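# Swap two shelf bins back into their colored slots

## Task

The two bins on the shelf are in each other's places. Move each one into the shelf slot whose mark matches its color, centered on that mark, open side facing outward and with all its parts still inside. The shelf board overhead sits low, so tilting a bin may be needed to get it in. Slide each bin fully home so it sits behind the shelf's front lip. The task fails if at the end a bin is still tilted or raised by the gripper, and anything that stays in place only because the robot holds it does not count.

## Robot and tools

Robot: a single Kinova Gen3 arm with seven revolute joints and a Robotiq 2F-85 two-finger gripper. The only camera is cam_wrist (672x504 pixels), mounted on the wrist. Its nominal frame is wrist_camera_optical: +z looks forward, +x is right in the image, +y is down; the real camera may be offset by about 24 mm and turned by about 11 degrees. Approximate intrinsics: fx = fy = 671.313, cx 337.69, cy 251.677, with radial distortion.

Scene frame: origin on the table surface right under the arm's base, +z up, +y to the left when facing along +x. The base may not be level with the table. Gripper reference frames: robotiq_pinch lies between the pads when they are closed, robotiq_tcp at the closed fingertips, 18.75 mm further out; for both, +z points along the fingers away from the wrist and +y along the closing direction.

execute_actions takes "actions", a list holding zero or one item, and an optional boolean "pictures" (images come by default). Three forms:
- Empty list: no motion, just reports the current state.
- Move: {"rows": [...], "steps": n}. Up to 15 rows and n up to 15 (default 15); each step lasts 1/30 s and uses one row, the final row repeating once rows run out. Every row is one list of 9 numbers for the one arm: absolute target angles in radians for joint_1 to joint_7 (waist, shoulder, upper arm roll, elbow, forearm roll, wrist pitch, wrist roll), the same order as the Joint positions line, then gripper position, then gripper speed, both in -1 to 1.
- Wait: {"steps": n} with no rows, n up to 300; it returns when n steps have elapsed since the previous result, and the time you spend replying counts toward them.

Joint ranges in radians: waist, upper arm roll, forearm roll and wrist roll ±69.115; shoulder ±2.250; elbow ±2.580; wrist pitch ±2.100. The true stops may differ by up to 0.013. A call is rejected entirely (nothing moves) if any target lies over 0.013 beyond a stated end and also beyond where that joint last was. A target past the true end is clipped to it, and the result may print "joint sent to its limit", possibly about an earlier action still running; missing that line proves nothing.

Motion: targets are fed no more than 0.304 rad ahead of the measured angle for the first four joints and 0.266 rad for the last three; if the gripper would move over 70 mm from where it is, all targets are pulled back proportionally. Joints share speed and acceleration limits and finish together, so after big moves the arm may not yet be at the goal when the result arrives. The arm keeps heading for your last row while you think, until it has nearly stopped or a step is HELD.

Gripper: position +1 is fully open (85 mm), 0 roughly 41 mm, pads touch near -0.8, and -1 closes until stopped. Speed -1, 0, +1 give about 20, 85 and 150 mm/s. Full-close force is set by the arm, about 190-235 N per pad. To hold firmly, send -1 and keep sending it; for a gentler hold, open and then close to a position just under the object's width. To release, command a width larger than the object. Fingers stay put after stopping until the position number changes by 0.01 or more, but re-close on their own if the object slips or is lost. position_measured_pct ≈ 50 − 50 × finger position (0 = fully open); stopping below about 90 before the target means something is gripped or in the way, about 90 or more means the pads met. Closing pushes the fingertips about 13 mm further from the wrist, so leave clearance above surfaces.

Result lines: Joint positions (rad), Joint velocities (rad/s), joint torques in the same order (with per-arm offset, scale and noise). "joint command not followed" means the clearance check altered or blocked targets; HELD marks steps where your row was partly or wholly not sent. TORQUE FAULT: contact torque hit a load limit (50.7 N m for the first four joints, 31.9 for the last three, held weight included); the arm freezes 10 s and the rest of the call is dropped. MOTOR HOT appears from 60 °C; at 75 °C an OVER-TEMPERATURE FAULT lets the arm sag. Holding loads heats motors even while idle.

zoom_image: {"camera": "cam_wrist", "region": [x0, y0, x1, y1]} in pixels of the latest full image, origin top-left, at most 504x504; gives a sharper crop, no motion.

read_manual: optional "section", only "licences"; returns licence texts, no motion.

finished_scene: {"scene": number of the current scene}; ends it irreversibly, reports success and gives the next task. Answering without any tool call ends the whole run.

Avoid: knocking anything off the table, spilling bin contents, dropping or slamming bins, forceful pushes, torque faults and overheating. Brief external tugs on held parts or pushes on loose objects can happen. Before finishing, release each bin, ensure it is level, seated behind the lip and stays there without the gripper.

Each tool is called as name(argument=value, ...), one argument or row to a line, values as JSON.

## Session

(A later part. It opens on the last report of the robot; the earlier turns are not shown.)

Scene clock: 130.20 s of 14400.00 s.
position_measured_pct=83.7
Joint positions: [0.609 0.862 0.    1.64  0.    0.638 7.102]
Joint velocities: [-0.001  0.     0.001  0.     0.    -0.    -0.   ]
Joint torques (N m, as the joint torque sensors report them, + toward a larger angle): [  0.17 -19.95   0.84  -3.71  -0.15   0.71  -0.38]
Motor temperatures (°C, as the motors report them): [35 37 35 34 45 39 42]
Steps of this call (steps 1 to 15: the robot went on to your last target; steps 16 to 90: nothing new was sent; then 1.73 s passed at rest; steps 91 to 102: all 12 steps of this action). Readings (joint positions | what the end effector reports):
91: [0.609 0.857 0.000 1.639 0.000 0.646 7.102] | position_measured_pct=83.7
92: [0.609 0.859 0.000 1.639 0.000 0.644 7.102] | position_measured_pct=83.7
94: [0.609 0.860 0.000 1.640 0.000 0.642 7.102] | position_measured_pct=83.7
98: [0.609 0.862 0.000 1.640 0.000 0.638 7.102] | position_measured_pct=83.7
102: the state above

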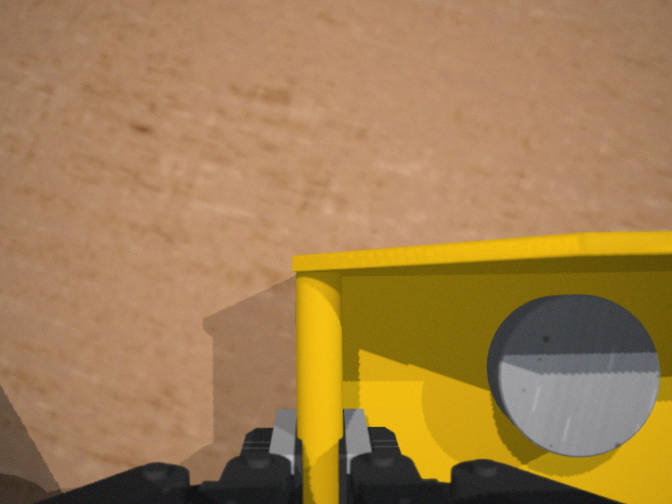

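execute_actions(
  actions=[
    {"rows":[[0.6088,0.861,0,1.64,0,0.6406,7.1018,0,0.5],[0.6088,0.861,0,1.64,0,0.6406,7.1018,0,0.5],[0.6088,0.861,0,1.64,0,0.6406,7.1018,0,0.5],[0.6088,0.861,0,1.64,0,0.6406,7.1018,0,0.5],[0.6088,0.861,0,1.64,0,0.6406,7.1018,0,0.5],[0.6088,0.861,0,1.64,0,0.6406,7.1018,0,0.5],[0.6088,0.861,0,1.64,0,0.6406,7.1018,0,0.5],[0.6088,0.84,0,1.637,0,0.6646,7.1018,0,0.5],[0.6088,0.82,0,1.633,0,0.6886,7.1018,0,0.5],[0.6088,0.8,0,1.628,0,0.7136,7.1018,0,0.5],[0.6088,0.78,0,1.623,0,0.7386,7.1018,0,0.5],[0.6088,0.76,0,1.617,0,0.7646,7.1018,0,0.5],[0.6088,0.74,0,1.609,0,0.7926,7.1018,0,0.5],[0.6088,0.71,0,1.595,0,0.8366,7.1018,0,0.5],[0.6088,0.64,0,1.58,0,0.9216,7.1018,0,0.5]]},
  ],
  pictures=false,
)

execute_actions(
  actions=[
    {"steps":8},
  ],
  pictures=false,
)

execute_actions(
  actions=[
    {"rows":[[-0.2766,0.66,0,1.5315,0,0.9501,6.2164,0,0]]},
  ],
  pictures=false,
)

execute_actions(
  actions=[
    {"steps":18},
  ],
  pictures=false,
)

execute_actions(
  actions=[
    {"rows":[[-0.2766,0.7834,0,1.5315,0,0.8267,6.2164,0,0]]},
  ],
)

Scene clock: 142.30 s of 14400.00 s.
position_measured_pct=50.0
Joint positions: [ 0.609  0.753 -0.     1.614  0.     0.773  7.102]
Joint velocities: [ 0.001 -0.692 -0.001 -0.212 -0.     0.898  0.   ]
Joint torques (N m, as the joint torque sensors report them, + toward a larger angle): [ -0.08 -24.65   1.44  -5.68  -0.22   0.63  -0.29]
Motor temperatures (°C, as the motors report them): [35 37 35 34 45 39 42]
Steps of this call (steps 1 to 15: the robot went on to your last target; steps 16 to 90: nothing new was sent; then 8.60 s passed at rest; steps 91 to 105: all 15 steps of this action). Readings (joint positions | what the end effector reports):
91: [0.609 0.862 0.000 1.640 0.000 0.638 7.102] | position_measured_pct=83.7
92: [0.609 0.861 0.000 1.640 0.000 0.639 7.102] | position_measured_pct=83.3
94: [0.609 0.861 0.000 1.640 0.000 0.640 7.102] | position_measured_pct=77.0
98: [0.609 0.860 -0.000 1.640 0.000 0.642 7.102] | position_measured_pct=61.5
105: the state above

Scene clock: 142.57 s of 14400.00 s.
position_measured_pct=50.0
Joint positions: [0.609 0.645 0.    1.58  0.    0.921 7.102]
Joint velocities: [-0.001 -0.033 -0.001  0.01   0.001  0.015  0.   ]
Joint torques (N m, as the joint torque sensors report them, + toward a larger angle): [  0.21 -21.29   1.23  -5.99  -0.29   0.81  -0.13]
Motor temperatures (°C, as the motors report them): [35 37 35 34 45 39 42]
Steps of this call (steps 1 to 8: the robot went on to your last target). Readings (joint positions | what the end effector reports):
1: [0.609 0.728 -0.000 1.606 -0.000 0.805 7.102] | position_measured_pct=50.0
2: [0.609 0.703 -0.000 1.599 -0.000 0.837 7.102] | position_measured_pct=50.0
4: [0.609 0.666 0.000 1.586 0.000 0.889 7.102] | position_measured_pct=50.0
8: the state above

Scene clock: 143.07 s of 14400.00 s.
position_measured_pct=50.0
Joint positions: [0.262 0.656 0.001 1.544 0.    0.942 6.806]
Joint velocities: [-0.858  0.014 -0.004 -0.047 -0.001  0.026 -0.754]
Joint torques (N m, as the joint torque sensors report them, + toward a larger angle): [ -0.66 -20.12   0.17  -5.43  -0.07   0.75  -0.35]
Motor temperatures (°C, as the motors report them): [35 37 35 34 45 39 42]
Steps of this call (steps 1 to 15: all 15 steps of this action). Readings (joint positions | what the end effector reports):
1: [0.607 0.644 0.000 1.580 0.000 0.922 7.101] | position_measured_pct=50.0
2: [0.601 0.645 0.002 1.579 0.001 0.922 7.097] | position_measured_pct=50.0
4: [0.571 0.647 0.003 1.575 0.001 0.925 7.074] | position_measured_pct=50.0
8: [0.462 0.651 0.001 1.560 0.000 0.933 6.981] | position_measured_pct=50.0
15: the state above

Scene clock: 143.67 s of 14400.00 s.
position_measured_pct=50.0
Joint positions: [-0.238  0.66  -0.002  1.532 -0.001  0.949  6.27 ]
Joint velocities: [-0.528  0.002 -0.033 -0.007 -0.015  0.007 -0.896]
Joint torques (N m, as the joint torque sensors report them, + toward a larger angle): [  1.73 -19.63   2.37  -6.33   0.2    0.9   -0.28]
Motor temperatures (°C, as the motors report them): [35 37 35 34 45 39 42]
Steps of this call (steps 1 to 18: the robot went on to your last target). Readings (joint positions | what the end effector reports):
1: [0.234 0.657 0.001 1.543 0.000 0.943 6.781] | position_measured_pct=50.0
2: [0.205 0.657 0.001 1.541 0.000 0.944 6.755] | position_measured_pct=50.0
4: [0.147 0.658 0.001 1.539 0.000 0.945 6.705] | position_measured_pct=50.0
8: [0.032 0.659 0.000 1.536 0.000 0.946 6.604] | position_measured_pct=50.0
18: the state above

Scene clock: 144.17 s of 14400.00 s.
position_measured_pct=50.0
Joint positions: [-0.276  0.782 -0.     1.532 -0.     0.827  6.216]
Joint velocities: [-0.002  0.014  0.001 -0.001 -0.     0.     0.001]
Joint torques (N m, as the joint torque sensors report them, + toward a larger angle): [ -2.25 -20.73  -0.62  -5.45  -0.34   0.4   -0.27]
Motor temperatures (°C, as the motors report them): [35 37 35 34 45 39 42]
Steps of this call (steps 1 to 15: all 15 steps of this action). Readings (joint positions | what the end effector reports):
1: [-0.253 0.661 -0.003 1.531 -0.001 0.949 6.245] | position_measured_pct=50.0
2: [-0.263 0.667 -0.003 1.531 -0.001 0.944 6.228] | position_measured_pct=50.0
4: [-0.269 0.695 -0.003 1.530 -0.001 0.917 6.219] | position_measured_pct=50.0
8: [-0.274 0.769 -0.000 1.532 0.000 0.840 6.216] | position_measured_pct=50.0
15: the state above

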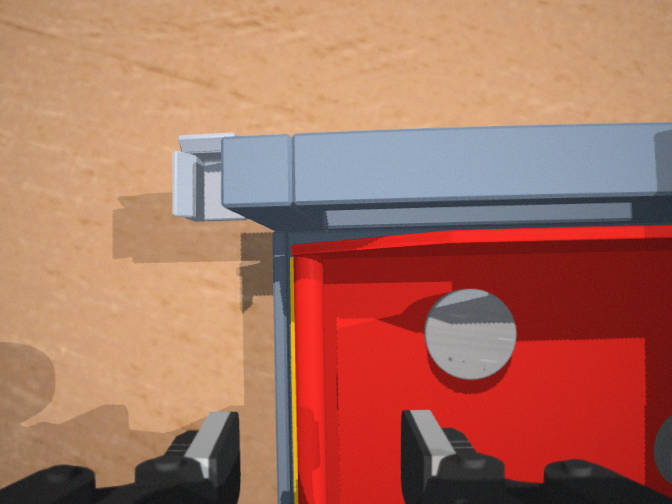

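execute_actions(
  actions=[
    {"rows":[[-0.2766,0.79,0,1.553,0,0.7986,6.2164,0,0],[-0.2766,0.79,0,1.553,0,0.7986,6.2164,0,0],[-0.2766,0.81,0,1.56,0,0.7716,6.2164,0,0],[-0.2766,0.81,0,1.56,0,0.7716,6.2164,0,0],[-0.2766,0.835,0,1.567,0,0.7396,6.2164,0,0],[-0.2766,0.835,0,1.567,0,0.7396,6.2164,0,0],[-0.2766,0.86,0,1.573,0,0.7086,6.2164,0,0],[-0.2766,0.86,0,1.573,0,0.7086,6.2164,0,0],[-0.2766,0.885,0,1.577,0,0.6796,6.2164,0,0],[-0.2766,0.885,0,1.577,0,0.6796,6.2164,0,0],[-0.2766,0.903,0,1.579,0,0.6596,6.2164,0,0]]},
  ],
)

Scene clock: 150.37 s of 14400.00 s.
position_measured_pct=50.0
Joint positions: [-0.277  0.9   -0.     1.58  -0.     0.661  6.216]
Joint velocities: [ 0.001  0.016  0.    -0.    -0.    -0.034 -0.001]
Joint torques (N m, as the joint torque sensors report them, + toward a larger angle): [ -2.47 -22.79  -0.08  -5.14  -0.3    0.74  -0.34]
Motor temperatures (°C, as the motors report them): [35 38 35 34 45 39 42]
Steps of this call (steps 1 to 15: the robot went on to your last target; steps 16 to 90: nothing new was sent; then 2.70 s passed at rest; steps 91 to 105: all 15 steps of this action). Readings (joint positions | what the end effector reports):
91: [-0.277 0.784 0.000 1.532 -0.000 0.825 6.216] | position_measured_pct=50.0
92: [-0.277 0.785 0.000 1.537 -0.000 0.819 6.216] | position_measured_pct=50.0
94: [-0.277 0.797 0.000 1.551 -0.000 0.793 6.216] | position_measured_pct=50.0
98: [-0.277 0.840 0.000 1.567 -0.000 0.737 6.216] | position_measured_pct=50.0
105: the state above

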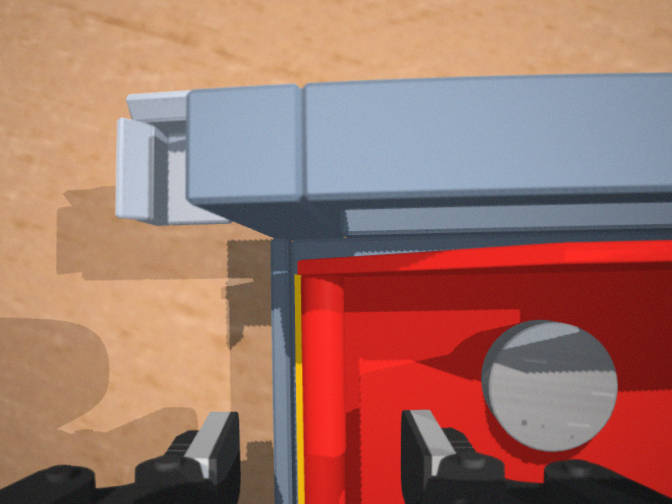

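execute_actions(
  actions=[
    {"rows":[[-0.2728,0.908,0,1.577,0,0.6566,6.2202,0,0],[-0.2728,0.908,0,1.577,0,0.6566,6.2202,0,0],[-0.2728,0.917,0,1.576,0,0.6486,6.2202,0,0],[-0.2728,0.917,0,1.576,0,0.6486,6.2202,0,0],[-0.2728,0.9251,0,1.5756,0,0.6409,6.2202,0,0]],"steps":12},
  ],
)

execute_actions(
  actions=[
    {"rows":[[-0.2728,0.9251,0,1.5756,0,0.6409,6.2202,-1,-0.3]]},
  ],
  pictures=false,
)

execute_actions(
  actions=[
    {"steps":9},
  ],
)

Scene clock: 155.07 s of 14400.00 s.
position_measured_pct=50.0
Joint positions: [-0.273  0.924 -0.     1.576 -0.     0.641  6.22 ]
Joint velocities: [ 0.001  0.     0.001  0.001 -0.001  0.001  0.   ]
Joint torques (N m, as the joint torque sensors report them, + toward a larger angle): [ -2.76 -19.73  -0.24  -4.22  -0.06   0.01  -0.32]
Motor temperatures (°C, as the motors report them): [35 38 35 34 45 39 42]
Steps of this call (steps 1 to 15: the robot went on to your last target; steps 16 to 90: nothing new was sent; then 1.30 s passed at rest; steps 91 to 102: all 12 steps of this action). Readings (joint positions | what the end effector reports):
91: [-0.276 0.904 -0.000 1.579 -0.000 0.659 6.217] | position_measured_pct=50.0
92: [-0.274 0.907 -0.000 1.577 -0.000 0.658 6.219] | position_measured_pct=50.0
94: [-0.273 0.913 0.000 1.576 0.000 0.653 6.220] | position_measured_pct=50.0
98: [-0.273 0.924 0.000 1.576 0.000 0.642 6.220] | position_measured_pct=50.0
102: the state above

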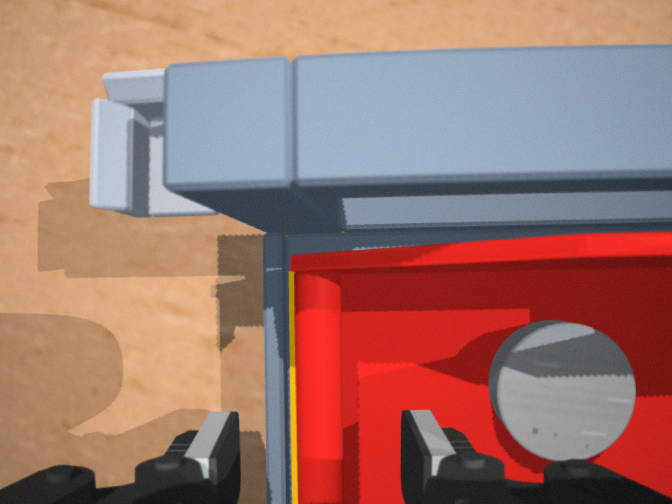

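Scene clock: 155.57 s of 14400.00 s.
position_measured_pct=78.2
Joint positions: [-0.273  0.924 -0.     1.575 -0.     0.641  6.22 ]
Joint velocities: [-0.002  0.004 -0.003  0.02  -0.002  0.028  0.001]
Joint torques (N m, as the joint torque sensors report them, + toward a larger angle): [ -2.17 -20.19  -0.26  -4.84  -0.32   0.1   -0.56]
Motor temperatures (°C, as the motors report them): [35 38 35 34 45 39 42]
Steps of this call (steps 1 to 15: all 15 steps of this action). Readings (joint positions | what the end effector reports):
1: [-0.273 0.924 -0.000 1.576 -0.000 0.641 6.220] | position_measured_pct=50.0
2: [-0.273 0.924 -0.000 1.575 -0.000 0.641 6.220] | position_measured_pct=50.4
4: [-0.273 0.923 -0.000 1.575 -0.000 0.641 6.220] | position_measured_pct=53.6
8: [-0.273 0.923 -0.000 1.575 -0.000 0.640 6.220] | position_measured_pct=62.3
15: the state above

Scene clock: 155.87 s of 14400.00 s.
position_measured_pct=83.7
Joint positions: [-0.273  0.923 -0.     1.576  0.     0.641  6.221]
Joint velocities: [ 0.001 -0.     0.001  0.001 -0.001 -0.     0.   ]
Joint torques (N m, as the joint torque sensors report them, + toward a larger angle): [ -2.42 -19.29  -0.23  -4.65  -0.4    0.48  -0.19]
Motor temperatures (°C, as the motors report them): [35 38 35 34 45 39 42]
Steps of this call (steps 1 to 9: the robot went on to your last target). Readings (joint positions | what the end effector reports):
1: [-0.273 0.924 -0.000 1.575 -0.000 0.641 6.220] | position_measured_pct=80.6
2: [-0.273 0.923 -0.000 1.575 0.000 0.641 6.220] | position_measured_pct=81.7
4: [-0.273 0.923 -0.000 1.575 0.000 0.641 6.221] | position_measured_pct=83.3
8: [-0.273 0.923 -0.000 1.576 0.000 0.641 6.221] | position_measured_pct=83.7
9: the state above

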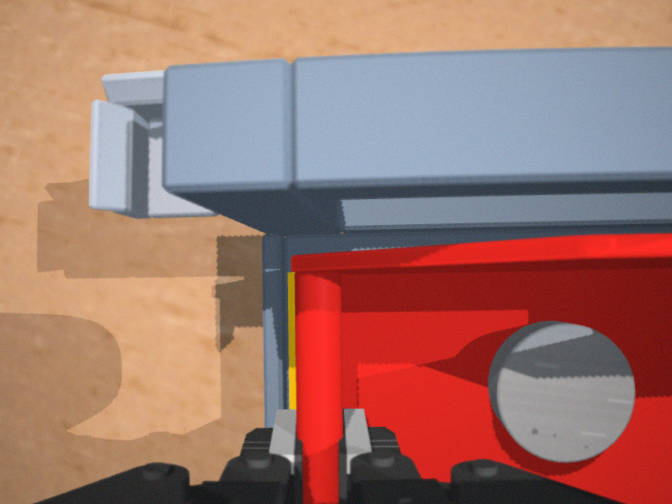

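execute_actions(
  actions=[
    {"rows":[[-0.2728,0.916,0,1.5753,0,0.6503,6.2202,-1,0],[-0.2728,0.916,0,1.5753,0,0.6503,6.2202,-1,0],[-0.2728,0.908,0,1.575,0,0.6586,6.2202,-1,0],[-0.2728,0.908,0,1.575,0,0.6586,6.2202,-1,0],[-0.2728,0.9,0,1.5747,0,0.6669,6.2202,-1,0],[-0.2728,0.9,0,1.5747,0,0.6669,6.2202,-1,0],[-0.2728,0.892,0,1.5744,0,0.6752,6.2202,-1,0],[-0.2728,0.892,0,1.5744,0,0.6752,6.2202,-1,0],[-0.2728,0.892,0,1.5744,0,0.6752,6.2202,-1,0],[-0.2728,0.892,0,1.5744,0,0.6752,6.2202,-1,0],[-0.274,0.8795,0,1.609,0,0.6531,6.219,-1,0],[-0.274,0.8795,0,1.609,0,0.6531,6.219,-1,0],[-0.275,0.867,0,1.644,0,0.6306,6.218,-1,0]]},
  ],
)

execute_actions(
  actions=[
    {"rows":[[-0.276,0.8545,0,1.678,0,0.6091,6.217,-1,0],[-0.276,0.8545,0,1.678,0,0.6091,6.217,-1,0],[-0.2773,0.842,0,1.712,0,0.5876,6.2157,-1,0],[-0.2773,0.842,0,1.712,0,0.5876,6.2157,-1,0],[-0.2786,0.83,0,1.7461,0,0.5655,6.2144,-1,0],[-0.2786,0.83,0,1.7461,0,0.5655,6.2144,-1,0],[-0.2805,0.816,0,1.787,0,0.5386,6.2125,-1,0],[-0.2805,0.816,0,1.787,0,0.5386,6.2125,-1,0],[-0.2823,0.8025,0,1.827,0,0.5121,6.2107,-1,0],[-0.2823,0.8025,0,1.827,0,0.5121,6.2107,-1,0],[-0.284,0.789,0,1.867,0,0.4856,6.209,-1,0],[-0.284,0.789,0,1.867,0,0.4856,6.209,-1,0],[-0.286,0.774,0,1.9069,0,0.4607,6.207,-1,0]]},
  ],
)

Scene clock: 165.77 s of 14400.00 s.
position_measured_pct=83.7
Joint positions: [-0.274  0.875  0.     1.622  0.     0.645  6.219]
Joint velocities: [-0.008 -0.116 -0.001  0.401 -0.003 -0.229 -0.012]
Joint torques (N m, as the joint torque sensors report them, + toward a larger angle): [ -2.45 -20.99  -0.13  -5.49  -0.17  -0.11  -0.39]
Motor temperatures (°C, as the motors report them): [35 38 35 34 45 39 42]
Steps of this call (steps 1 to 15: the robot went on to your last target; steps 16 to 90: nothing new was sent; then 6.40 s passed at rest; steps 91 to 105: all 15 steps of this action). Readings (joint positions | what the end effector reports):
91: [-0.273 0.922 -0.000 1.576 0.000 0.642 6.221] | position_measured_pct=83.7
92: [-0.273 0.918 -0.000 1.576 0.000 0.645 6.221] | position_measured_pct=83.7
94: [-0.273 0.912 -0.000 1.576 -0.000 0.654 6.220] | position_measured_pct=83.7
98: [-0.273 0.898 0.000 1.575 0.000 0.671 6.220] | position_measured_pct=83.7
105: the state above

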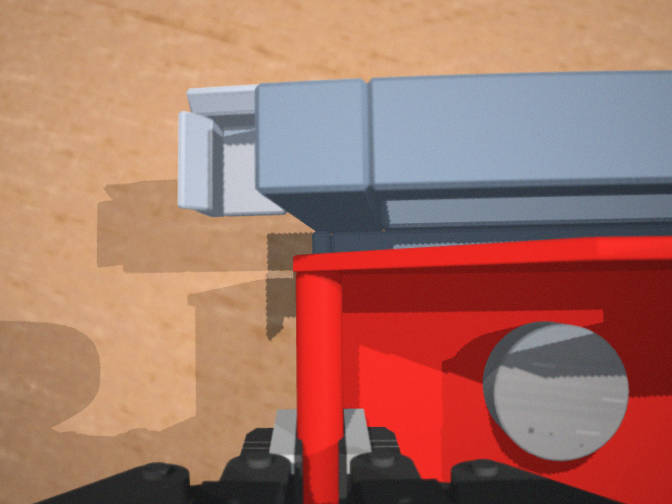

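Scene clock: 166.27 s of 14400.00 s.
position_measured_pct=83.7
Joint positions: [-0.284  0.787  0.     1.876 -0.     0.481  6.208]
Joint velocities: [-0.022 -0.161 -0.001  0.495 -0.    -0.307 -0.024]
Joint torques (N m, as the joint torque sensors report them, + toward a larger angle): [ -2.26 -18.73  -0.01  -4.64  -0.54  -0.15  -0.01]
Motor temperatures (°C, as the motors report them): [35 38 35 34 45 39 42]
Steps of this call (steps 1 to 15: all 15 steps of this action). Readings (joint positions | what the end effector reports):
1: [-0.275 0.871 0.000 1.635 0.000 0.637 6.218] | position_measured_pct=83.7
2: [-0.275 0.866 0.000 1.649 0.000 0.628 6.218] | position_measured_pct=83.7
4: [-0.276 0.855 0.000 1.679 0.000 0.609 6.217] | position_measured_pct=83.7
8: [-0.279 0.832 0.000 1.744 0.000 0.567 6.214] | position_measured_pct=83.7
15: the state above

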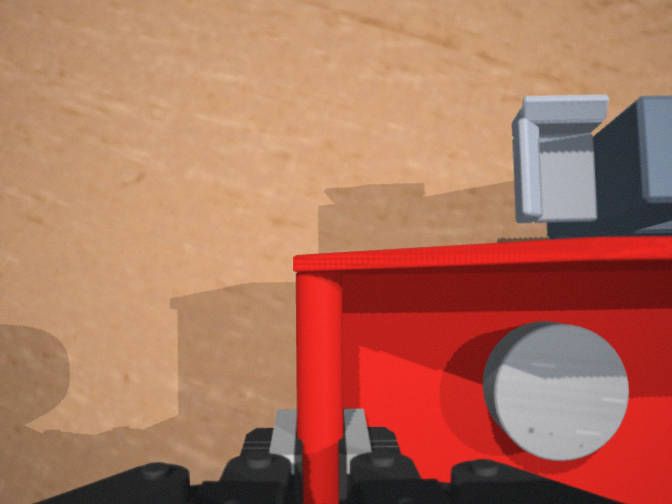

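execute_actions(
  actions=[
    {"rows":[[-0.286,0.768,0,1.906,0,0.4676,6.207,-1,0],[-0.284,0.764,0,1.905,0,0.4726,6.209,-1,0],[-0.276,0.762,0,1.904,0,0.4756,6.217,-1,0],[-0.264,0.76,0,1.904,0,0.4776,6.229,-1,0],[-0.248,0.758,0,1.903,0,0.4806,6.245,-1,0],[-0.23,0.756,0,1.902,0,0.4836,6.263,-1,0],[-0.21,0.754,0,1.901,0,0.4866,6.283,-1,0],[-0.19,0.752,0,1.899,0,0.4906,6.303,-1,0],[-0.17,0.75,0,1.897,0,0.4946,6.323,-1,0],[-0.15,0.748,0,1.894,0,0.4996,6.343,-1,0],[-0.13,0.746,0,1.891,0,0.5046,6.363,-1,0],[-0.11,0.745,0,1.887,0,0.5096,6.383,-1,0],[-0.09,0.744,0,1.883,0,0.5146,6.403,-1,0],[-0.07,0.743,0,1.879,0,0.5196,6.423,-1,0],[-0.05,0.742,0,1.874,0,0.5256,6.443,-1,0]]},
  ],
)

execute_actions(
  actions=[
    {"rows":[[-0.03,0.742,0,1.868,0,0.5316,6.463,-1,0],[-0.01,0.742,0,1.861,0,0.5386,6.483,-1,0],[0.01,0.743,0,1.853,0,0.5456,6.503,-1,0],[0.03,0.744,0,1.844,0,0.5536,6.523,-1,0],[0.05,0.746,0,1.834,0,0.5616,6.543,-1,0],[0.07,0.748,0,1.824,0,0.5696,6.563,-1,0],[0.09,0.75,0,1.813,0,0.5786,6.583,-1,0],[0.11,0.753,0,1.801,0,0.5876,6.603,-1,0],[0.13,0.756,0,1.789,0,0.5966,6.623,-1,0],[0.15,0.76,0,1.776,0,0.6056,6.643,-1,0],[0.17,0.764,0,1.763,0,0.6146,6.663,-1,0],[0.185,0.767,0,1.752,0,0.6226,6.678,-1,0],[0.197,0.77,0,1.743,0,0.6286,6.69,-1,0],[0.2081,0.7744,0,1.735,0,0.6322,6.7011,-1,0]]},
  ],
  pictures=false,
)

execute_actions(
  actions=[
    {"steps":10},
  ],
)

Scene clock: 173.60 s of 14400.00 s.
position_measured_pct=83.7
Joint positions: [-0.108  0.747 -0.     1.886 -0.     0.51   6.384]
Joint velocities: [ 0.573 -0.035  0.001 -0.113 -0.002  0.147  0.583]
Joint torques (N m, as the joint torque sensors report them, + toward a larger angle): [ -2.22 -19.6   -0.32  -2.96  -0.42   0.49  -0.45]
Motor temperatures (°C, as the motors report them): [35 38 35 34 45 39 42]
Steps of this call (steps 1 to 30: the robot went on to your last target; steps 31 to 90: nothing new was sent; then 3.83 s passed at rest; steps 91 to 105: all 15 steps of this action). Readings (joint positions | what the end effector reports):
91: [-0.286 0.774 0.000 1.907 0.000 0.462 6.207] | position_measured_pct=83.7
92: [-0.286 0.770 0.000 1.907 -0.000 0.466 6.207] | position_measured_pct=83.7
94: [-0.277 0.765 -0.001 1.905 -0.000 0.473 6.213] | position_measured_pct=83.7
98: [-0.232 0.758 -0.001 1.903 -0.000 0.483 6.257] | position_measured_pct=83.7
105: the state above

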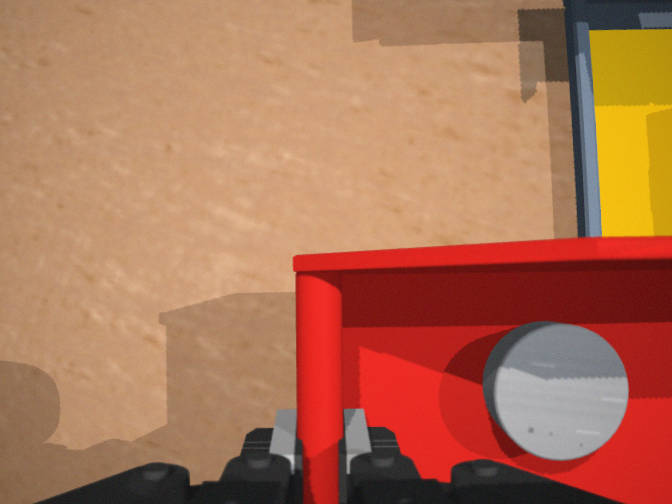

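Scene clock: 174.10 s of 14400.00 s.
position_measured_pct=83.7
Joint positions: [0.181 0.769 0.001 1.753 0.    0.621 6.675]
Joint velocities: [ 0.41   0.1    0.023 -0.296  0.008  0.189  0.443]
Joint torques (N m, as the joint torque sensors report them, + toward a larger angle): [ -2.94 -20.79  -1.66  -3.67  -0.53   0.38  -0.12]
Motor temperatures (°C, as the motors report them): [35 38 35 34 45 39 42]
Steps of this call (steps 1 to 15: all 15 steps of this action). Readings (joint positions | what the end effector reports):
1: [-0.088 0.746 -0.000 1.882 -0.000 0.515 6.403] | position_measured_pct=83.7
2: [-0.069 0.745 -0.000 1.878 0.000 0.521 6.423] | position_measured_pct=83.7
4: [-0.030 0.745 -0.000 1.866 0.000 0.533 6.463] | position_measured_pct=83.7
8: [0.049 0.747 -0.000 1.833 0.000 0.562 6.542] | position_measured_pct=83.7
15: the state above

Scene clock: 174.43 s of 14400.00 s.
position_measured_pct=83.7
Joint positions: [0.207 0.775 0.    1.736 0.    0.632 6.701]
Joint velocities: [ 0.011  0.003  0.002 -0.001 -0.    -0.     0.   ]
Joint torques (N m, as the joint torque sensors report them, + toward a larger angle): [ -1.86 -20.77   0.02  -4.6   -0.24   0.29  -0.25]
Motor temperatures (°C, as the motors report them): [35 38 35 34 45 39 42]
Steps of this call (steps 1 to 10: the robot went on to your last target). Readings (joint positions | what the end effector reports):
1: [0.192 0.772 0.002 1.745 0.001 0.626 6.688] | position_measured_pct=83.7
2: [0.199 0.774 0.003 1.739 0.001 0.630 6.697] | position_measured_pct=83.7
4: [0.203 0.774 0.002 1.736 0.001 0.632 6.701] | position_measured_pct=83.7
8: [0.206 0.775 0.000 1.736 0.000 0.632 6.701] | position_measured_pct=83.7
10: the state above

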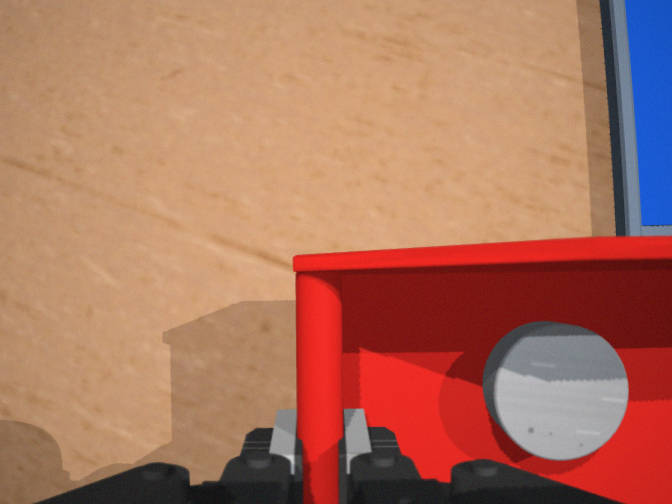

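Now reversing the earlier extraction path to insert.

execute_actions(
  actions=[
    {"rows":[[0.204,0.7815,0,1.718,0,0.6421,6.697,-1,0],[0.2,0.7885,0,1.701,0,0.6521,6.693,-1,0],[0.196,0.796,0,1.684,0,0.6616,6.689,-1,0],[0.1925,0.803,0,1.667,0,0.6716,6.6855,-1,0],[0.189,0.81,0,1.65,0,0.6816,6.682,-1,0],[0.185,0.817,0,1.632,0,0.6926,6.678,-1,0],[0.181,0.8245,0,1.615,0,0.7021,6.674,-1,0],[0.1775,0.832,0,1.597,0,0.7126,6.6705,-1,0],[0.174,0.839,0,1.58,0,0.7226,6.667,-1,0],[0.17,0.846,0,1.562,0,0.7336,6.663,-1,0],[0.166,0.853,0,1.545,0,0.7436,6.659,-1,0],[0.1625,0.8606,0,1.5269,0,0.7541,6.6555,-1,0]]},
  ],
)

execute_actions(
  actions=[
    {"rows":[[0.16,0.866,0,1.514,0,0.7616,6.653,-1,0],[0.158,0.872,0,1.501,0,0.7686,6.651,-1,0],[0.156,0.877,0,1.488,0,0.7766,6.649,-1,0],[0.154,0.883,0,1.4755,0,0.7831,6.647,-1,0],[0.152,0.888,0,1.463,0,0.7906,6.645,-1,0],[0.15,0.894,0,1.45,0,0.7976,6.643,-1,0],[0.148,0.899,0,1.437,0,0.8056,6.641,-1,0],[0.1455,0.905,0,1.424,0,0.8126,6.6385,-1,0],[0.143,0.91,0,1.411,0,0.8206,6.636,-1,0],[0.141,0.916,0,1.398,0,0.8276,6.634,-1,0],[0.139,0.9215,0,1.385,0,0.8351,6.632,-1,0],[0.137,0.927,0,1.3727,0,0.8419,6.63,-1,0]]},
  ],
  pictures=false,
)

execute_actions(
  actions=[
    {"steps":8},
  ],
)

Scene clock: 181.27 s of 14400.00 s.
position_measured_pct=83.7
Joint positions: [ 0.165  0.857 -0.     1.536 -0.     0.749  6.657]
Joint velocities: [-0.042  0.069 -0.01  -0.228 -0.002  0.13  -0.051]
Joint torques (N m, as the joint torque sensors report them, + toward a larger angle): [ -0.09 -23.33   0.17  -4.48  -0.29   0.96  -0.4 ]
Motor temperatures (°C, as the motors report them): [35 38 35 34 45 39 42]
Steps of this call (steps 1 to 30: the robot went on to your last target; steps 31 to 90: nothing new was sent; then 3.33 s passed at rest; steps 91 to 105: all 15 steps of this action). Readings (joint positions | what the end effector reports):
91: [0.208 0.776 0.000 1.734 0.000 0.633 6.701] | position_measured_pct=83.7
92: [0.206 0.779 0.001 1.729 0.000 0.637 6.700] | position_measured_pct=83.7
94: [0.200 0.790 0.001 1.706 0.000 0.650 6.694] | position_measured_pct=83.7
98: [0.187 0.815 0.000 1.644 0.000 0.686 6.681] | position_measured_pct=83.7
105: the state above

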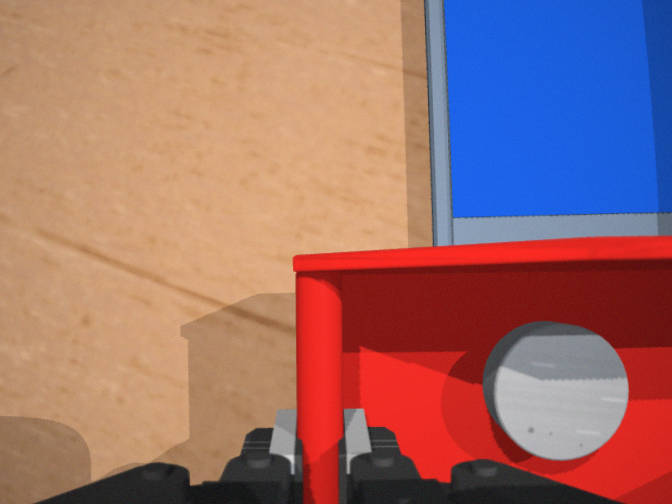

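Scene clock: 181.77 s of 14400.00 s.
position_measured_pct=83.7
Joint positions: [ 0.138  0.926 -0.     1.377 -0.     0.84   6.63 ]
Joint velocities: [-0.014  0.022 -0.006 -0.101 -0.001  0.054 -0.017]
Joint torques (N m, as the joint torque sensors report them, + toward a larger angle): [ -0.59 -25.22   0.8   -5.9   -0.35   0.62  -0.24]
Motor temperatures (°C, as the motors report them): [35 38 35 34 45 39 42]
Steps of this call (steps 1 to 15: all 15 steps of this action). Readings (joint positions | what the end effector reports):
1: [0.163 0.860 -0.001 1.529 -0.000 0.753 6.656] | position_measured_pct=83.7
2: [0.162 0.863 -0.000 1.522 0.000 0.757 6.654] | position_measured_pct=83.7
4: [0.159 0.873 0.000 1.502 0.000 0.769 6.651] | position_measured_pct=83.7
8: [0.151 0.894 0.000 1.455 0.000 0.796 6.644] | position_measured_pct=83.7
15: the state above

Scene clock: 182.03 s of 14400.00 s.
position_measured_pct=83.7
Joint positions: [0.137 0.928 0.    1.373 0.    0.842 6.63 ]
Joint velocities: [-0.001  0.004 -0.001  0.001 -0.     0.     0.   ]
Joint torques (N m, as the joint torque sensors report them, + toward a larger angle): [ -1.24 -24.69  -0.3   -6.17  -0.35   0.52  -0.18]
Motor temperatures (°C, as the motors report them): [35 38 35 34 45 39 42]
Steps of this call (steps 1 to 8: the robot went on to your last target). Readings (joint positions | what the end effector reports):
1: [0.138 0.926 -0.000 1.375 -0.000 0.841 6.630] | position_measured_pct=83.7
2: [0.138 0.926 -0.000 1.374 -0.000 0.841 6.630] | position_measured_pct=83.7
4: [0.137 0.927 0.000 1.374 0.000 0.842 6.630] | position_measured_pct=83.7
8: the state above

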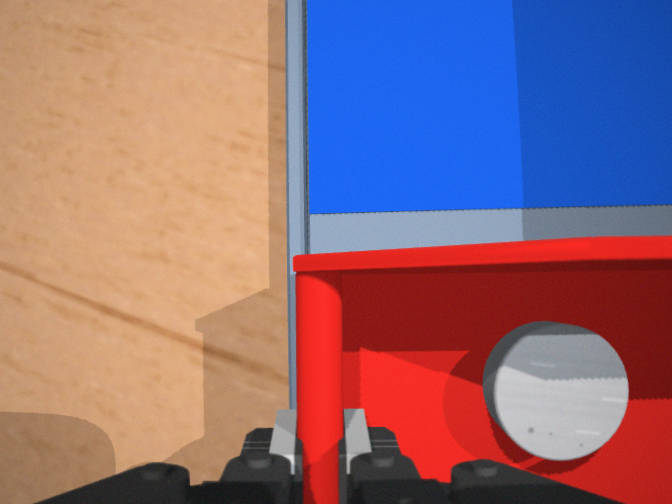

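execute_actions(
  actions=[
    {"rows":[[0.136,0.93,0,1.366,0,0.8456,6.629,-1,0],[0.136,0.93,0,1.366,0,0.8456,6.629,-1,0],[0.1352,0.9325,0,1.36,0,0.8491,6.6282,-1,0],[0.1352,0.9325,0,1.36,0,0.8491,6.6282,-1,0],[0.1352,0.9325,0,1.36,0,0.8491,6.6282,-1,0],[0.1352,0.938,0,1.361,0,0.8426,6.6282,-1,0],[0.1352,0.938,0,1.361,0,0.8426,6.6282,-1,0],[0.1352,0.944,0,1.362,0,0.8356,6.6282,-1,0],[0.1352,0.944,0,1.362,0,0.8356,6.6282,-1,0],[0.1352,0.95,0,1.363,0,0.8286,6.6282,-1,0],[0.1352,0.95,0,1.363,0,0.8286,6.6282,-1,0],[0.1352,0.956,0,1.364,0,0.8216,6.6282,-1,0]]},
  ],
  pictures=false,
)

execute_actions(
  actions=[
    {"steps":8},
  ],
)

Scene clock: 186.67 s of 14400.00 s.
position_measured_pct=83.7
Joint positions: [0.136 0.954 0.    1.364 0.    0.823 6.628]
Joint velocities: [ 0.003 -0.007  0.001 -0.001 -0.001 -0.013  0.001]
Joint torques (N m, as the joint torque sensors report them, + toward a larger angle): [ -1.71 -20.86  -0.45  -5.76  -0.54   0.48   0.  ]
Motor temperatures (°C, as the motors report them): [35 38 35 34 45 39 42]
Steps of this call (steps 1 to 15: the robot went on to your last target; steps 16 to 90: nothing new was sent; then 1.13 s passed at rest; steps 91 to 105: all 15 steps of this action). Readings (joint positions | what the end effector reports):
91: [0.137 0.929 0.000 1.372 0.000 0.843 6.630] | position_measured_pct=83.7
92: [0.136 0.931 0.000 1.369 0.000 0.844 6.629] | position_measured_pct=83.7
94: [0.136 0.933 0.000 1.364 0.000 0.848 6.629] | position_measured_pct=83.7
98: [0.135 0.940 0.000 1.362 0.000 0.843 6.628] | position_measured_pct=83.7
105: the state above

Scene clock: 186.93 s of 14400.00 s.
position_measured_pct=83.7
Joint positions: [0.136 0.954 0.    1.364 0.    0.822 6.628]
Joint velocities: [ 0.001 -0.    -0.001  0.001 -0.001 -0.     0.001]
Joint torques (N m, as the joint torque sensors report them, + toward a larger angle): [ -1.94 -20.83  -0.21  -5.56  -0.56  -0.06  -0.2 ]
Motor temperatures (°C, as the motors report them): [35 38 35 34 45 39 42]
Steps of this call (steps 1 to 8: the robot went on to your last target). Readings (joint positions | what the end effector reports):
1: [0.136 0.954 0.000 1.364 0.000 0.822 6.628] | position_measured_pct=83.7
2: [0.136 0.954 0.000 1.364 0.000 0.822 6.628] | position_measured_pct=83.7
4: [0.136 0.954 0.000 1.364 0.000 0.822 6.628] | position_measured_pct=83.7
8: the state above

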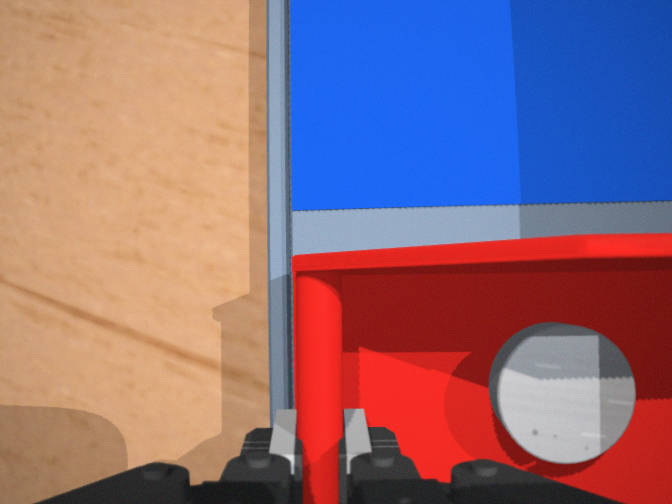

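execute_actions(
  actions=[
    {"rows":[[0.1352,0.954,0,1.364,0,0.8236,6.6282,0,0.5],[0.1352,0.954,0,1.364,0,0.8236,6.6282,0,0.5],[0.1352,0.954,0,1.364,0,0.8236,6.6282,0,0.5],[0.1352,0.954,0,1.364,0,0.8236,6.6282,0,0.5],[0.1352,0.954,0,1.364,0,0.8236,6.6282,0,0.5],[0.1352,0.954,0,1.364,0,0.8236,6.6282,0,0.5],[0.1352,0.954,0,1.364,0,0.8236,6.6282,0,0.5],[0.1352,0.94,0,1.361,0,0.8406,6.6282,0,0.5],[0.1352,0.92,0,1.356,0,0.8656,6.6282,0,0.5],[0.1352,0.9,0,1.35,0,0.8916,6.6282,0,0.5],[0.1352,0.88,0,1.344,0,0.9176,6.6282,0,0.5],[0.1352,0.85,0,1.334,0,0.9576,6.6282,0,0.5],[0.1352,0.82,0,1.325,0,0.9966,6.6282,0,0.5],[0.1352,0.78,0,1.32,0,1.0416,6.6282,0,0.5],[0.1352,0.7,0,1.32,0,1.1216,6.6282,0,0.5]]},
  ],
  pictures=false,
)

execute_actions(
  actions=[
    {"steps":12},
  ],
)

execute_actions(
  actions=[
    {"rows":[[0.6088,0.66,0,1.575,0,0.9066,7.1018,0,0]]},
  ],
  pictures=false,
)

execute_actions(
  actions=[
    {"rows":[[0.6088,0.66,0,1.575,0,0.9066,7.1018,0,0],[0.6088,0.66,0,1.575,0,0.9066,7.1018,0,0],[0.6088,0.684,0,1.581,0,0.8766,7.1018,0,0],[0.6088,0.71,0,1.595,0,0.8366,7.1018,0,0],[0.6088,0.74,0,1.609,0,0.7926,7.1018,0,0],[0.6088,0.7684,0,1.62,0,0.7532,7.1018,0,0],[0.6088,0.79,0,1.626,0,0.7256,7.1018,0,0],[0.6088,0.81,0,1.6305,0,0.7011,7.1018,0,0],[0.6088,0.8221,0,1.6333,0,0.6862,7.1018,0,0]]},
  ],
)

Scene clock: 196.53 s of 14400.00 s.
position_measured_pct=50.0
Joint positions: [ 0.135  0.843 -0.     1.335 -0.     0.96   6.628]
Joint velocities: [ 0.    -0.742  0.002 -0.156 -0.     0.869 -0.001]
Joint torques (N m, as the joint torque sensors report them, + toward a larger angle): [ -1.1  -24.48   0.56  -6.76  -0.26   0.4   -0.26]
Motor temperatures (°C, as the motors report them): [35 38 35 34 45 39 42]
Steps of this call (steps 1 to 15: the robot went on to your last target; steps 16 to 90: nothing new was sent; then 6.10 s passed at rest; steps 91 to 105: all 15 steps of this action). Readings (joint positions | what the end effector reports):
91: [0.136 0.953 0.000 1.364 0.000 0.822 6.628] | position_measured_pct=83.7
92: [0.136 0.953 0.000 1.364 0.000 0.823 6.628] | position_measured_pct=83.3
94: [0.135 0.953 0.000 1.364 0.000 0.824 6.628] | position_measured_pct=77.0
98: [0.135 0.952 -0.000 1.364 -0.000 0.825 6.628] | position_measured_pct=61.5
105: the state above

Scene clock: 196.93 s of 14400.00 s.
position_measured_pct=50.0
Joint positions: [ 0.135  0.702  0.     1.32  -0.     1.122  6.628]
Joint velocities: [-0.001 -0.02  -0.002  0.002  0.    -0.    -0.   ]
Joint torques (N m, as the joint torque sensors report them, + toward a larger angle): [ -1.43 -21.42   0.23  -6.65  -0.25   0.45  -0.26]
Motor temperatures (°C, as the motors report them): [35 38 35 34 45 39 42]
Steps of this call (steps 1 to 12: the robot went on to your last target). Readings (joint positions | what the end effector reports):
1: [0.135 0.817 -0.000 1.331 -0.000 0.989 6.628] | position_measured_pct=50.0
2: [0.135 0.792 -0.000 1.328 -0.000 1.017 6.628] | position_measured_pct=50.0
4: [0.135 0.745 0.000 1.323 -0.000 1.071 6.628] | position_measured_pct=50.0
8: [0.135 0.706 0.000 1.319 0.000 1.121 6.628] | position_measured_pct=50.0
12: the state above

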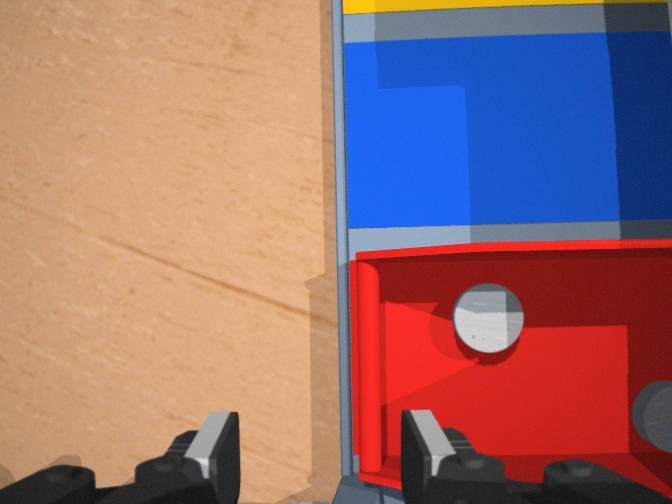

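Scene clock: 197.43 s of 14400.00 s.
position_measured_pct=50.0
Joint positions: [ 0.467  0.67  -0.001  1.511 -0.     0.959  6.933]
Joint velocities: [ 0.831 -0.059  0.003  0.375  0.001 -0.309  0.984]
Joint torques (N m, as the joint torque sensors report them, + toward a larger angle): [ -0.64 -20.26   0.52  -5.38  -0.33   0.69  -0.27]
Motor temperatures (°C, as the motors report them): [35 38 35 34 45 39 42]
Steps of this call (steps 1 to 15: all 15 steps of this action). Readings (joint positions | what the end effector reports):
1: [0.137 0.701 -0.000 1.321 -0.000 1.121 6.629] | position_measured_pct=50.0
2: [0.143 0.700 -0.002 1.325 -0.001 1.116 6.633] | position_measured_pct=50.0
4: [0.173 0.695 -0.004 1.348 -0.002 1.096 6.656] | position_measured_pct=50.0
8: [0.276 0.684 -0.001 1.420 -0.000 1.035 6.744] | position_measured_pct=50.0
15: the state above

Scene clock: 197.93 s of 14400.00 s.
position_measured_pct=50.0
Joint positions: [ 0.608  0.817 -0.     1.634  0.     0.687  7.102]
Joint velocities: [ 0.009  0.017 -0.    -0.008 -0.001 -0.032 -0.001]
Joint torques (N m, as the joint torque sensors report them, + toward a larger angle): [  0.33 -21.7    0.36  -4.95  -0.17   0.33  -0.41]
Motor temperatures (°C, as the motors report them): [35 38 35 34 45 39 42]
Steps of this call (steps 1 to 15: all 15 steps of this action). Readings (joint positions | what the end effector reports):
1: [0.495 0.668 -0.000 1.523 -0.000 0.949 6.966] | position_measured_pct=50.0
2: [0.522 0.666 -0.000 1.536 -0.000 0.939 6.999] | position_measured_pct=50.0
4: [0.568 0.667 0.002 1.559 0.001 0.916 7.056] | position_measured_pct=50.0
8: [0.601 0.722 0.003 1.600 0.001 0.810 7.098] | position_measured_pct=50.0
15: the state above

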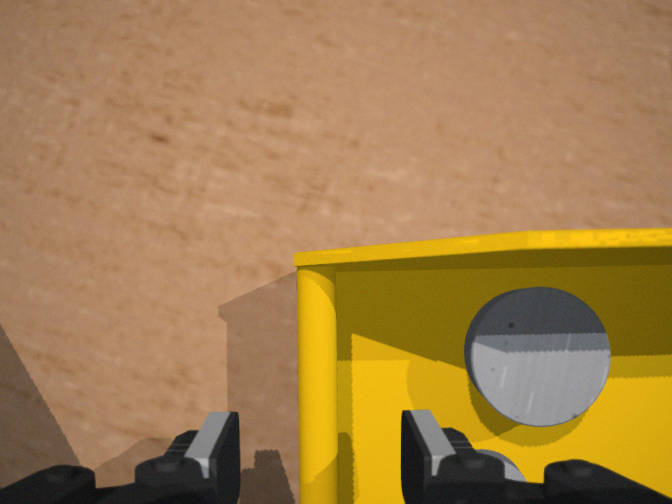

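execute_actions(
  actions=[
    {"rows":[[0.6088,0.8221,0,1.6333,0,0.6862,7.1018,-0.3,0.3],[0.6088,0.8221,0,1.6333,0,0.6862,7.1018,-0.3,0.3],[0.6088,0.8221,0,1.6333,0,0.6862,7.1018,-0.3,0.3],[0.6088,0.832,0,1.6354,0,0.6742,7.1018,-0.3,0.3],[0.6088,0.832,0,1.6354,0,0.6742,7.1018,-0.3,0.3],[0.6088,0.842,0,1.6372,0,0.6624,7.1018,-0.3,0.3],[0.6088,0.842,0,1.6372,0,0.6624,7.1018,-0.3,0.3],[0.6088,0.852,0,1.6388,0,0.6508,7.1018,-0.3,0.3],[0.6088,0.852,0,1.6388,0,0.6508,7.1018,-0.3,0.3],[0.6088,0.861,0,1.64,0,0.6406,7.1018,-0.3,0.3]]},
  ],
)

execute_actions(
  actions=[
    {"rows":[[0.6088,0.861,0,1.64,0,0.6406,7.1018,-1,-0.3]]},
  ],
)

Scene clock: 203.43 s of 14400.00 s.
position_measured_pct=65.1
Joint positions: [ 0.609  0.86  -0.     1.64  -0.     0.641  7.102]
Joint velocities: [-0.     0.009  0.001 -0.003  0.    -0.004  0.001]
Joint torques (N m, as the joint torque sensors report them, + toward a larger angle): [  0.25 -20.     0.93  -4.22  -0.09   0.71  -0.24]
Motor temperatures (°C, as the motors report them): [35 38 35 34 45 39 42]
Steps of this call (steps 1 to 15: the robot went on to your last target; steps 16 to 90: nothing new was sent; then 2.00 s passed at rest; steps 91 to 105: all 15 steps of this action). Readings (joint positions | what the end effector reports):
91: [0.609 0.822 0.000 1.633 0.000 0.686 7.102] | position_measured_pct=50.0
92: [0.609 0.822 0.000 1.633 -0.000 0.686 7.102] | position_measured_pct=50.4
94: [0.609 0.823 0.000 1.633 -0.000 0.685 7.102] | position_measured_pct=55.6
98: [0.609 0.842 -0.000 1.637 -0.000 0.664 7.102] | position_measured_pct=64.3
105: the state above

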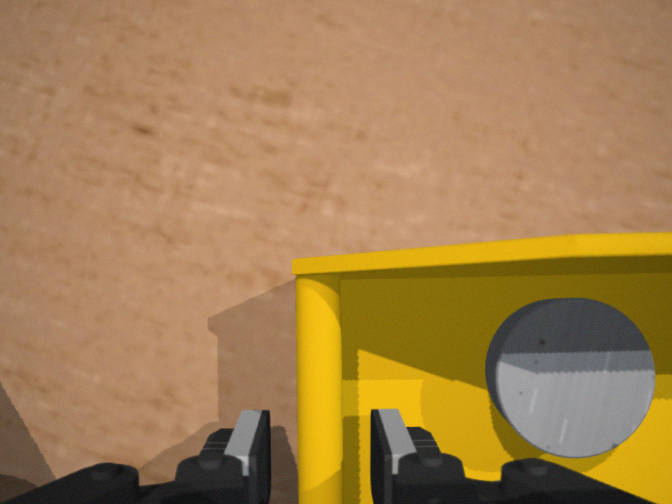

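Scene clock: 203.93 s of 14400.00 s.
position_measured_pct=83.7
Joint positions: [ 0.609  0.861 -0.     1.64   0.     0.641  7.102]
Joint velocities: [ 0.001  0.    -0.001  0.    -0.001 -0.    -0.001]
Joint torques (N m, as the joint torque sensors report them, + toward a larger angle): [  0.02 -19.9    0.72  -3.77  -0.13   0.48  -0.35]
Motor temperatures (°C, as the motors report them): [35 38 35 34 45 39 42]
Steps of this call (steps 1 to 15: all 15 steps of this action). Readings (joint positions | what the end effector reports):
1: [0.609 0.860 -0.000 1.640 -0.000 0.641 7.102] | position_measured_pct=65.1
2: [0.609 0.860 -0.000 1.640 0.000 0.641 7.102] | position_measured_pct=65.5
4: [0.609 0.861 0.000 1.640 0.000 0.641 7.102] | position_measured_pct=68.7
8: [0.609 0.861 -0.000 1.640 0.000 0.641 7.102] | position_measured_pct=77.4
15: the state above

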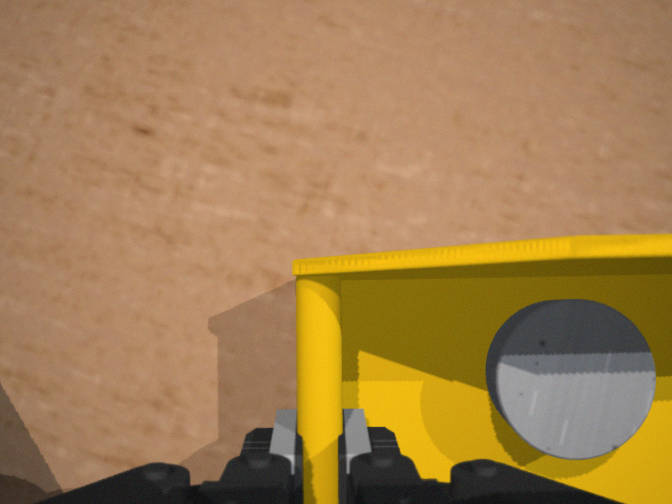

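execute_actions(
  actions=[
    {"rows":[[0.6088,0.855,0,1.6392,0,0.6474,7.1018,-1,0],[0.6088,0.847,0,1.638,0,0.6566,7.1018,-1,0],[0.6088,0.838,0,1.6365,0,0.6671,7.1018,-1,0],[0.6088,0.828,0,1.6345,0,0.6791,7.1018,-1,0],[0.6088,0.817,0,1.632,0,0.6926,7.1018,-1,0],[0.6088,0.806,0,1.6295,0,0.7061,7.1018,-1,0],[0.605,0.794,0,1.632,0,0.7156,7.098,-1,0],[0.598,0.78,0,1.642,0,0.7196,7.091,-1,0],[0.587,0.766,0,1.659,0,0.7166,7.08,-1,0],[0.57,0.75,0,1.687,0,0.7046,7.063,-1,0],[0.55,0.735,0,1.72,0,0.6866,7.043,-1,0],[0.53,0.724,0,1.752,0,0.6656,7.023,-1,0],[0.51,0.713,0,1.784,0,0.6446,7.003,-1,0],[0.49,0.703,0,1.815,0,0.6236,6.983,-1,0],[0.47,0.693,0,1.845,0,0.6036,6.963,-1,0]]},
  ],
)

execute_actions(
  actions=[
    {"rows":[[0.45,0.683,0,1.875,0,0.5836,6.943,-1,0],[0.43,0.674,0,1.903,0,0.5646,6.923,-1,0],[0.41,0.666,0,1.93,0,0.5456,6.903,-1,0],[0.39,0.659,0,1.955,0,0.5276,6.883,-1,0],[0.37,0.653,0,1.98,0,0.5086,6.863,-1,0],[0.35,0.648,0,2.0,0,0.4936,6.843,-1,0],[0.325,0.643,0,2.024,0,0.4746,6.818,-1,0],[0.3,0.638,0,2.045,0,0.4586,6.793,-1,0],[0.27,0.633,0,2.068,0,0.4406,6.763,-1,0],[0.24,0.629,0,2.09,0,0.4226,6.733,-1,0],[0.21,0.625,0,2.11,0,0.4066,6.703,-1,0],[0.18,0.622,0,2.129,0,0.3906,6.673,-1,0],[0.15,0.62,0,2.147,0,0.3746,6.643,-1,0],[0.12,0.618,0,2.163,0,0.3606,6.613,-1,0],[0.09,0.617,0,2.178,0,0.3466,6.583,-1,0]]},
  ],
  pictures=false,
)

execute_actions(
  actions=[
    {"rows":[[0.06,0.616,0,2.192,0,0.3336,6.553,-1,0],[0.03,0.6156,0,2.205,0,0.321,6.523,-1,0],[0,0.616,0,2.216,0,0.3096,6.493,-1,0],[-0.03,0.618,0,2.226,0,0.2976,6.463,-1,0],[-0.06,0.62,0,2.235,0,0.2866,6.433,-1,0],[-0.09,0.623,0,2.243,0,0.2756,6.403,-1,0],[-0.12,0.626,0,2.25,0,0.2656,6.373,-1,0],[-0.15,0.629,0,2.256,0,0.2566,6.343,-1,0],[-0.18,0.633,0,2.261,0,0.2476,6.313,-1,0],[-0.21,0.637,0,2.265,0,0.2396,6.283,-1,0],[-0.24,0.641,0,2.268,0,0.2326,6.253,-1,0],[-0.265,0.645,0,2.269,0,0.2276,6.228,-1,0],[-0.285,0.648,0,2.27,0,0.2236,6.208,-1,0],[-0.3,0.651,0,2.27,0,0.2206,6.193,-1,0],[-0.315,0.6535,0,2.2703,0,0.2178,6.178,-1,0]]},
  ],
  pictures=false,
)

execute_actions(
  actions=[
    {"steps":10},
  ],
)

Scene clock: 222.47 s of 14400.00 s.
position_measured_pct=83.7
Joint positions: [0.532 0.73  0.001 1.741 0.    0.683 7.028]
Joint velocities: [-0.486 -0.29  -0.002  0.822  0.004 -0.447 -0.496]
Joint torques (N m, as the joint torque sensors report them, + toward a larger angle): [ -0.8  -20.4   -0.25  -4.39  -0.58   0.4   -0.33]
Motor temperatures (°C, as the motors report them): [35 38 35 34 45 39 42]
Steps of this call (steps 1 to 15: the robot went on to your last target; steps 16 to 90: nothing new was sent; then 15.03 s passed at rest; steps 91 to 105: all 15 steps of this action). Readings (joint positions | what the end effector reports):
91: [0.609 0.859 -0.000 1.640 -0.000 0.642 7.102] | position_measured_pct=83.7
92: [0.609 0.856 -0.000 1.640 -0.000 0.645 7.102] | position_measured_pct=83.7
94: [0.609 0.844 -0.000 1.638 0.000 0.659 7.102] | position_measured_pct=83.7
98: [0.608 0.807 0.000 1.633 0.000 0.701 7.101] | position_measured_pct=83.7
105: the state above

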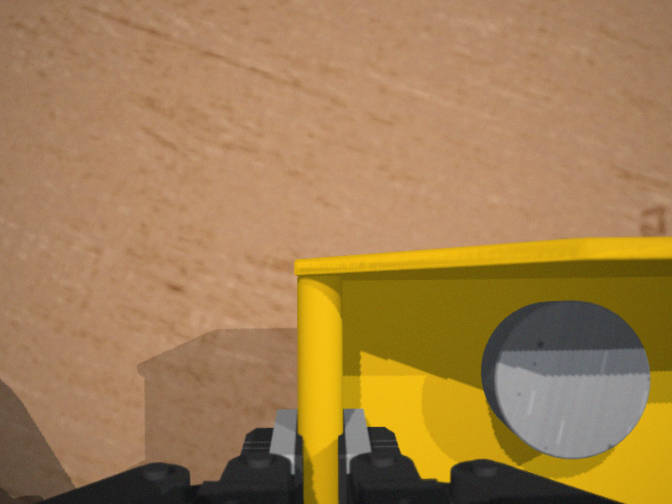

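Scene clock: 222.97 s of 14400.00 s.
position_measured_pct=83.7
Joint positions: [ 0.197  0.628 -0.     2.112 -0.     0.403  6.692]
Joint velocities: [-0.842 -0.087 -0.002  0.541  0.001 -0.455 -0.847]
Joint torques (N m, as the joint torque sensors report them, + toward a larger angle): [ -0.58 -16.88   0.23  -2.43  -0.06   0.37  -0.44]
Motor temperatures (°C, as the motors report them): [35 38 35 34 45 39 42]
Steps of this call (steps 1 to 15: all 15 steps of this action). Readings (joint positions | what the end effector reports):
1: [0.516 0.721 0.001 1.769 0.000 0.666 7.011] | position_measured_pct=83.7
2: [0.498 0.711 0.001 1.797 0.001 0.645 6.993] | position_measured_pct=83.7
4: [0.462 0.693 0.002 1.854 0.001 0.603 6.956] | position_measured_pct=83.7
8: [0.381 0.662 0.002 1.961 0.000 0.523 6.874] | position_measured_pct=83.7
15: the state above

Scene clock: 223.47 s of 14400.00 s.
position_measured_pct=83.7
Joint positions: [-0.236  0.642 -0.001  2.264 -0.     0.236  6.256]
Joint velocities: [-0.739  0.116 -0.004  0.087 -0.001 -0.183 -0.764]
Joint torques (N m, as the joint torque sensors report them, + toward a larger angle): [ -0.58 -15.63   0.3   -1.99   0.     0.59  -0.25]
Motor temperatures (°C, as the motors report them): [35 38 35 34 45 39 42]
Steps of this call (steps 1 to 15: all 15 steps of this action). Readings (joint positions | what the end effector reports):
1: [0.169 0.626 -0.000 2.130 0.000 0.388 6.663] | position_measured_pct=83.7
2: [0.140 0.624 -0.000 2.147 0.000 0.373 6.635] | position_measured_pct=83.7
4: [0.082 0.621 -0.000 2.176 0.000 0.346 6.576] | position_measured_pct=83.7
8: [-0.035 0.621 -0.000 2.223 0.000 0.298 6.459] | position_measured_pct=83.7
15: the state above

Scene clock: 223.80 s of 14400.00 s.
position_measured_pct=83.7
Joint positions: [-0.312  0.654  0.     2.27   0.     0.218  6.178]
Joint velocities: [-0.027  0.003 -0.001  0.001 -0.    -0.     0.   ]
Joint torques (N m, as the joint torque sensors report them, + toward a larger angle): [ -1.53 -15.52  -0.43  -1.43  -0.21   0.4   -0.22]
Motor temperatures (°C, as the motors report them): [35 38 35 34 45 39 42]
Steps of this call (steps 1 to 10: the robot went on to your last target). Readings (joint positions | what the end effector reports):
1: [-0.259 0.646 -0.001 2.267 -0.000 0.230 6.231] | position_measured_pct=83.7
2: [-0.278 0.649 -0.001 2.268 -0.000 0.225 6.211] | position_measured_pct=83.7
4: [-0.301 0.653 -0.002 2.270 -0.000 0.219 6.184] | position_measured_pct=83.7
8: [-0.310 0.654 -0.000 2.270 0.000 0.218 6.178] | position_measured_pct=83.7
10: the state above

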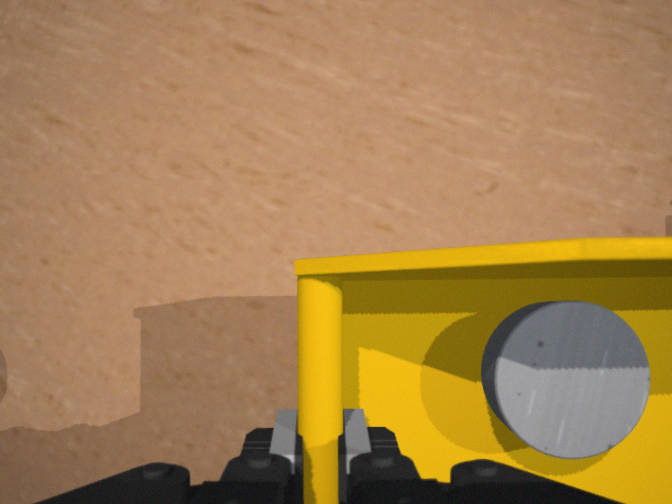

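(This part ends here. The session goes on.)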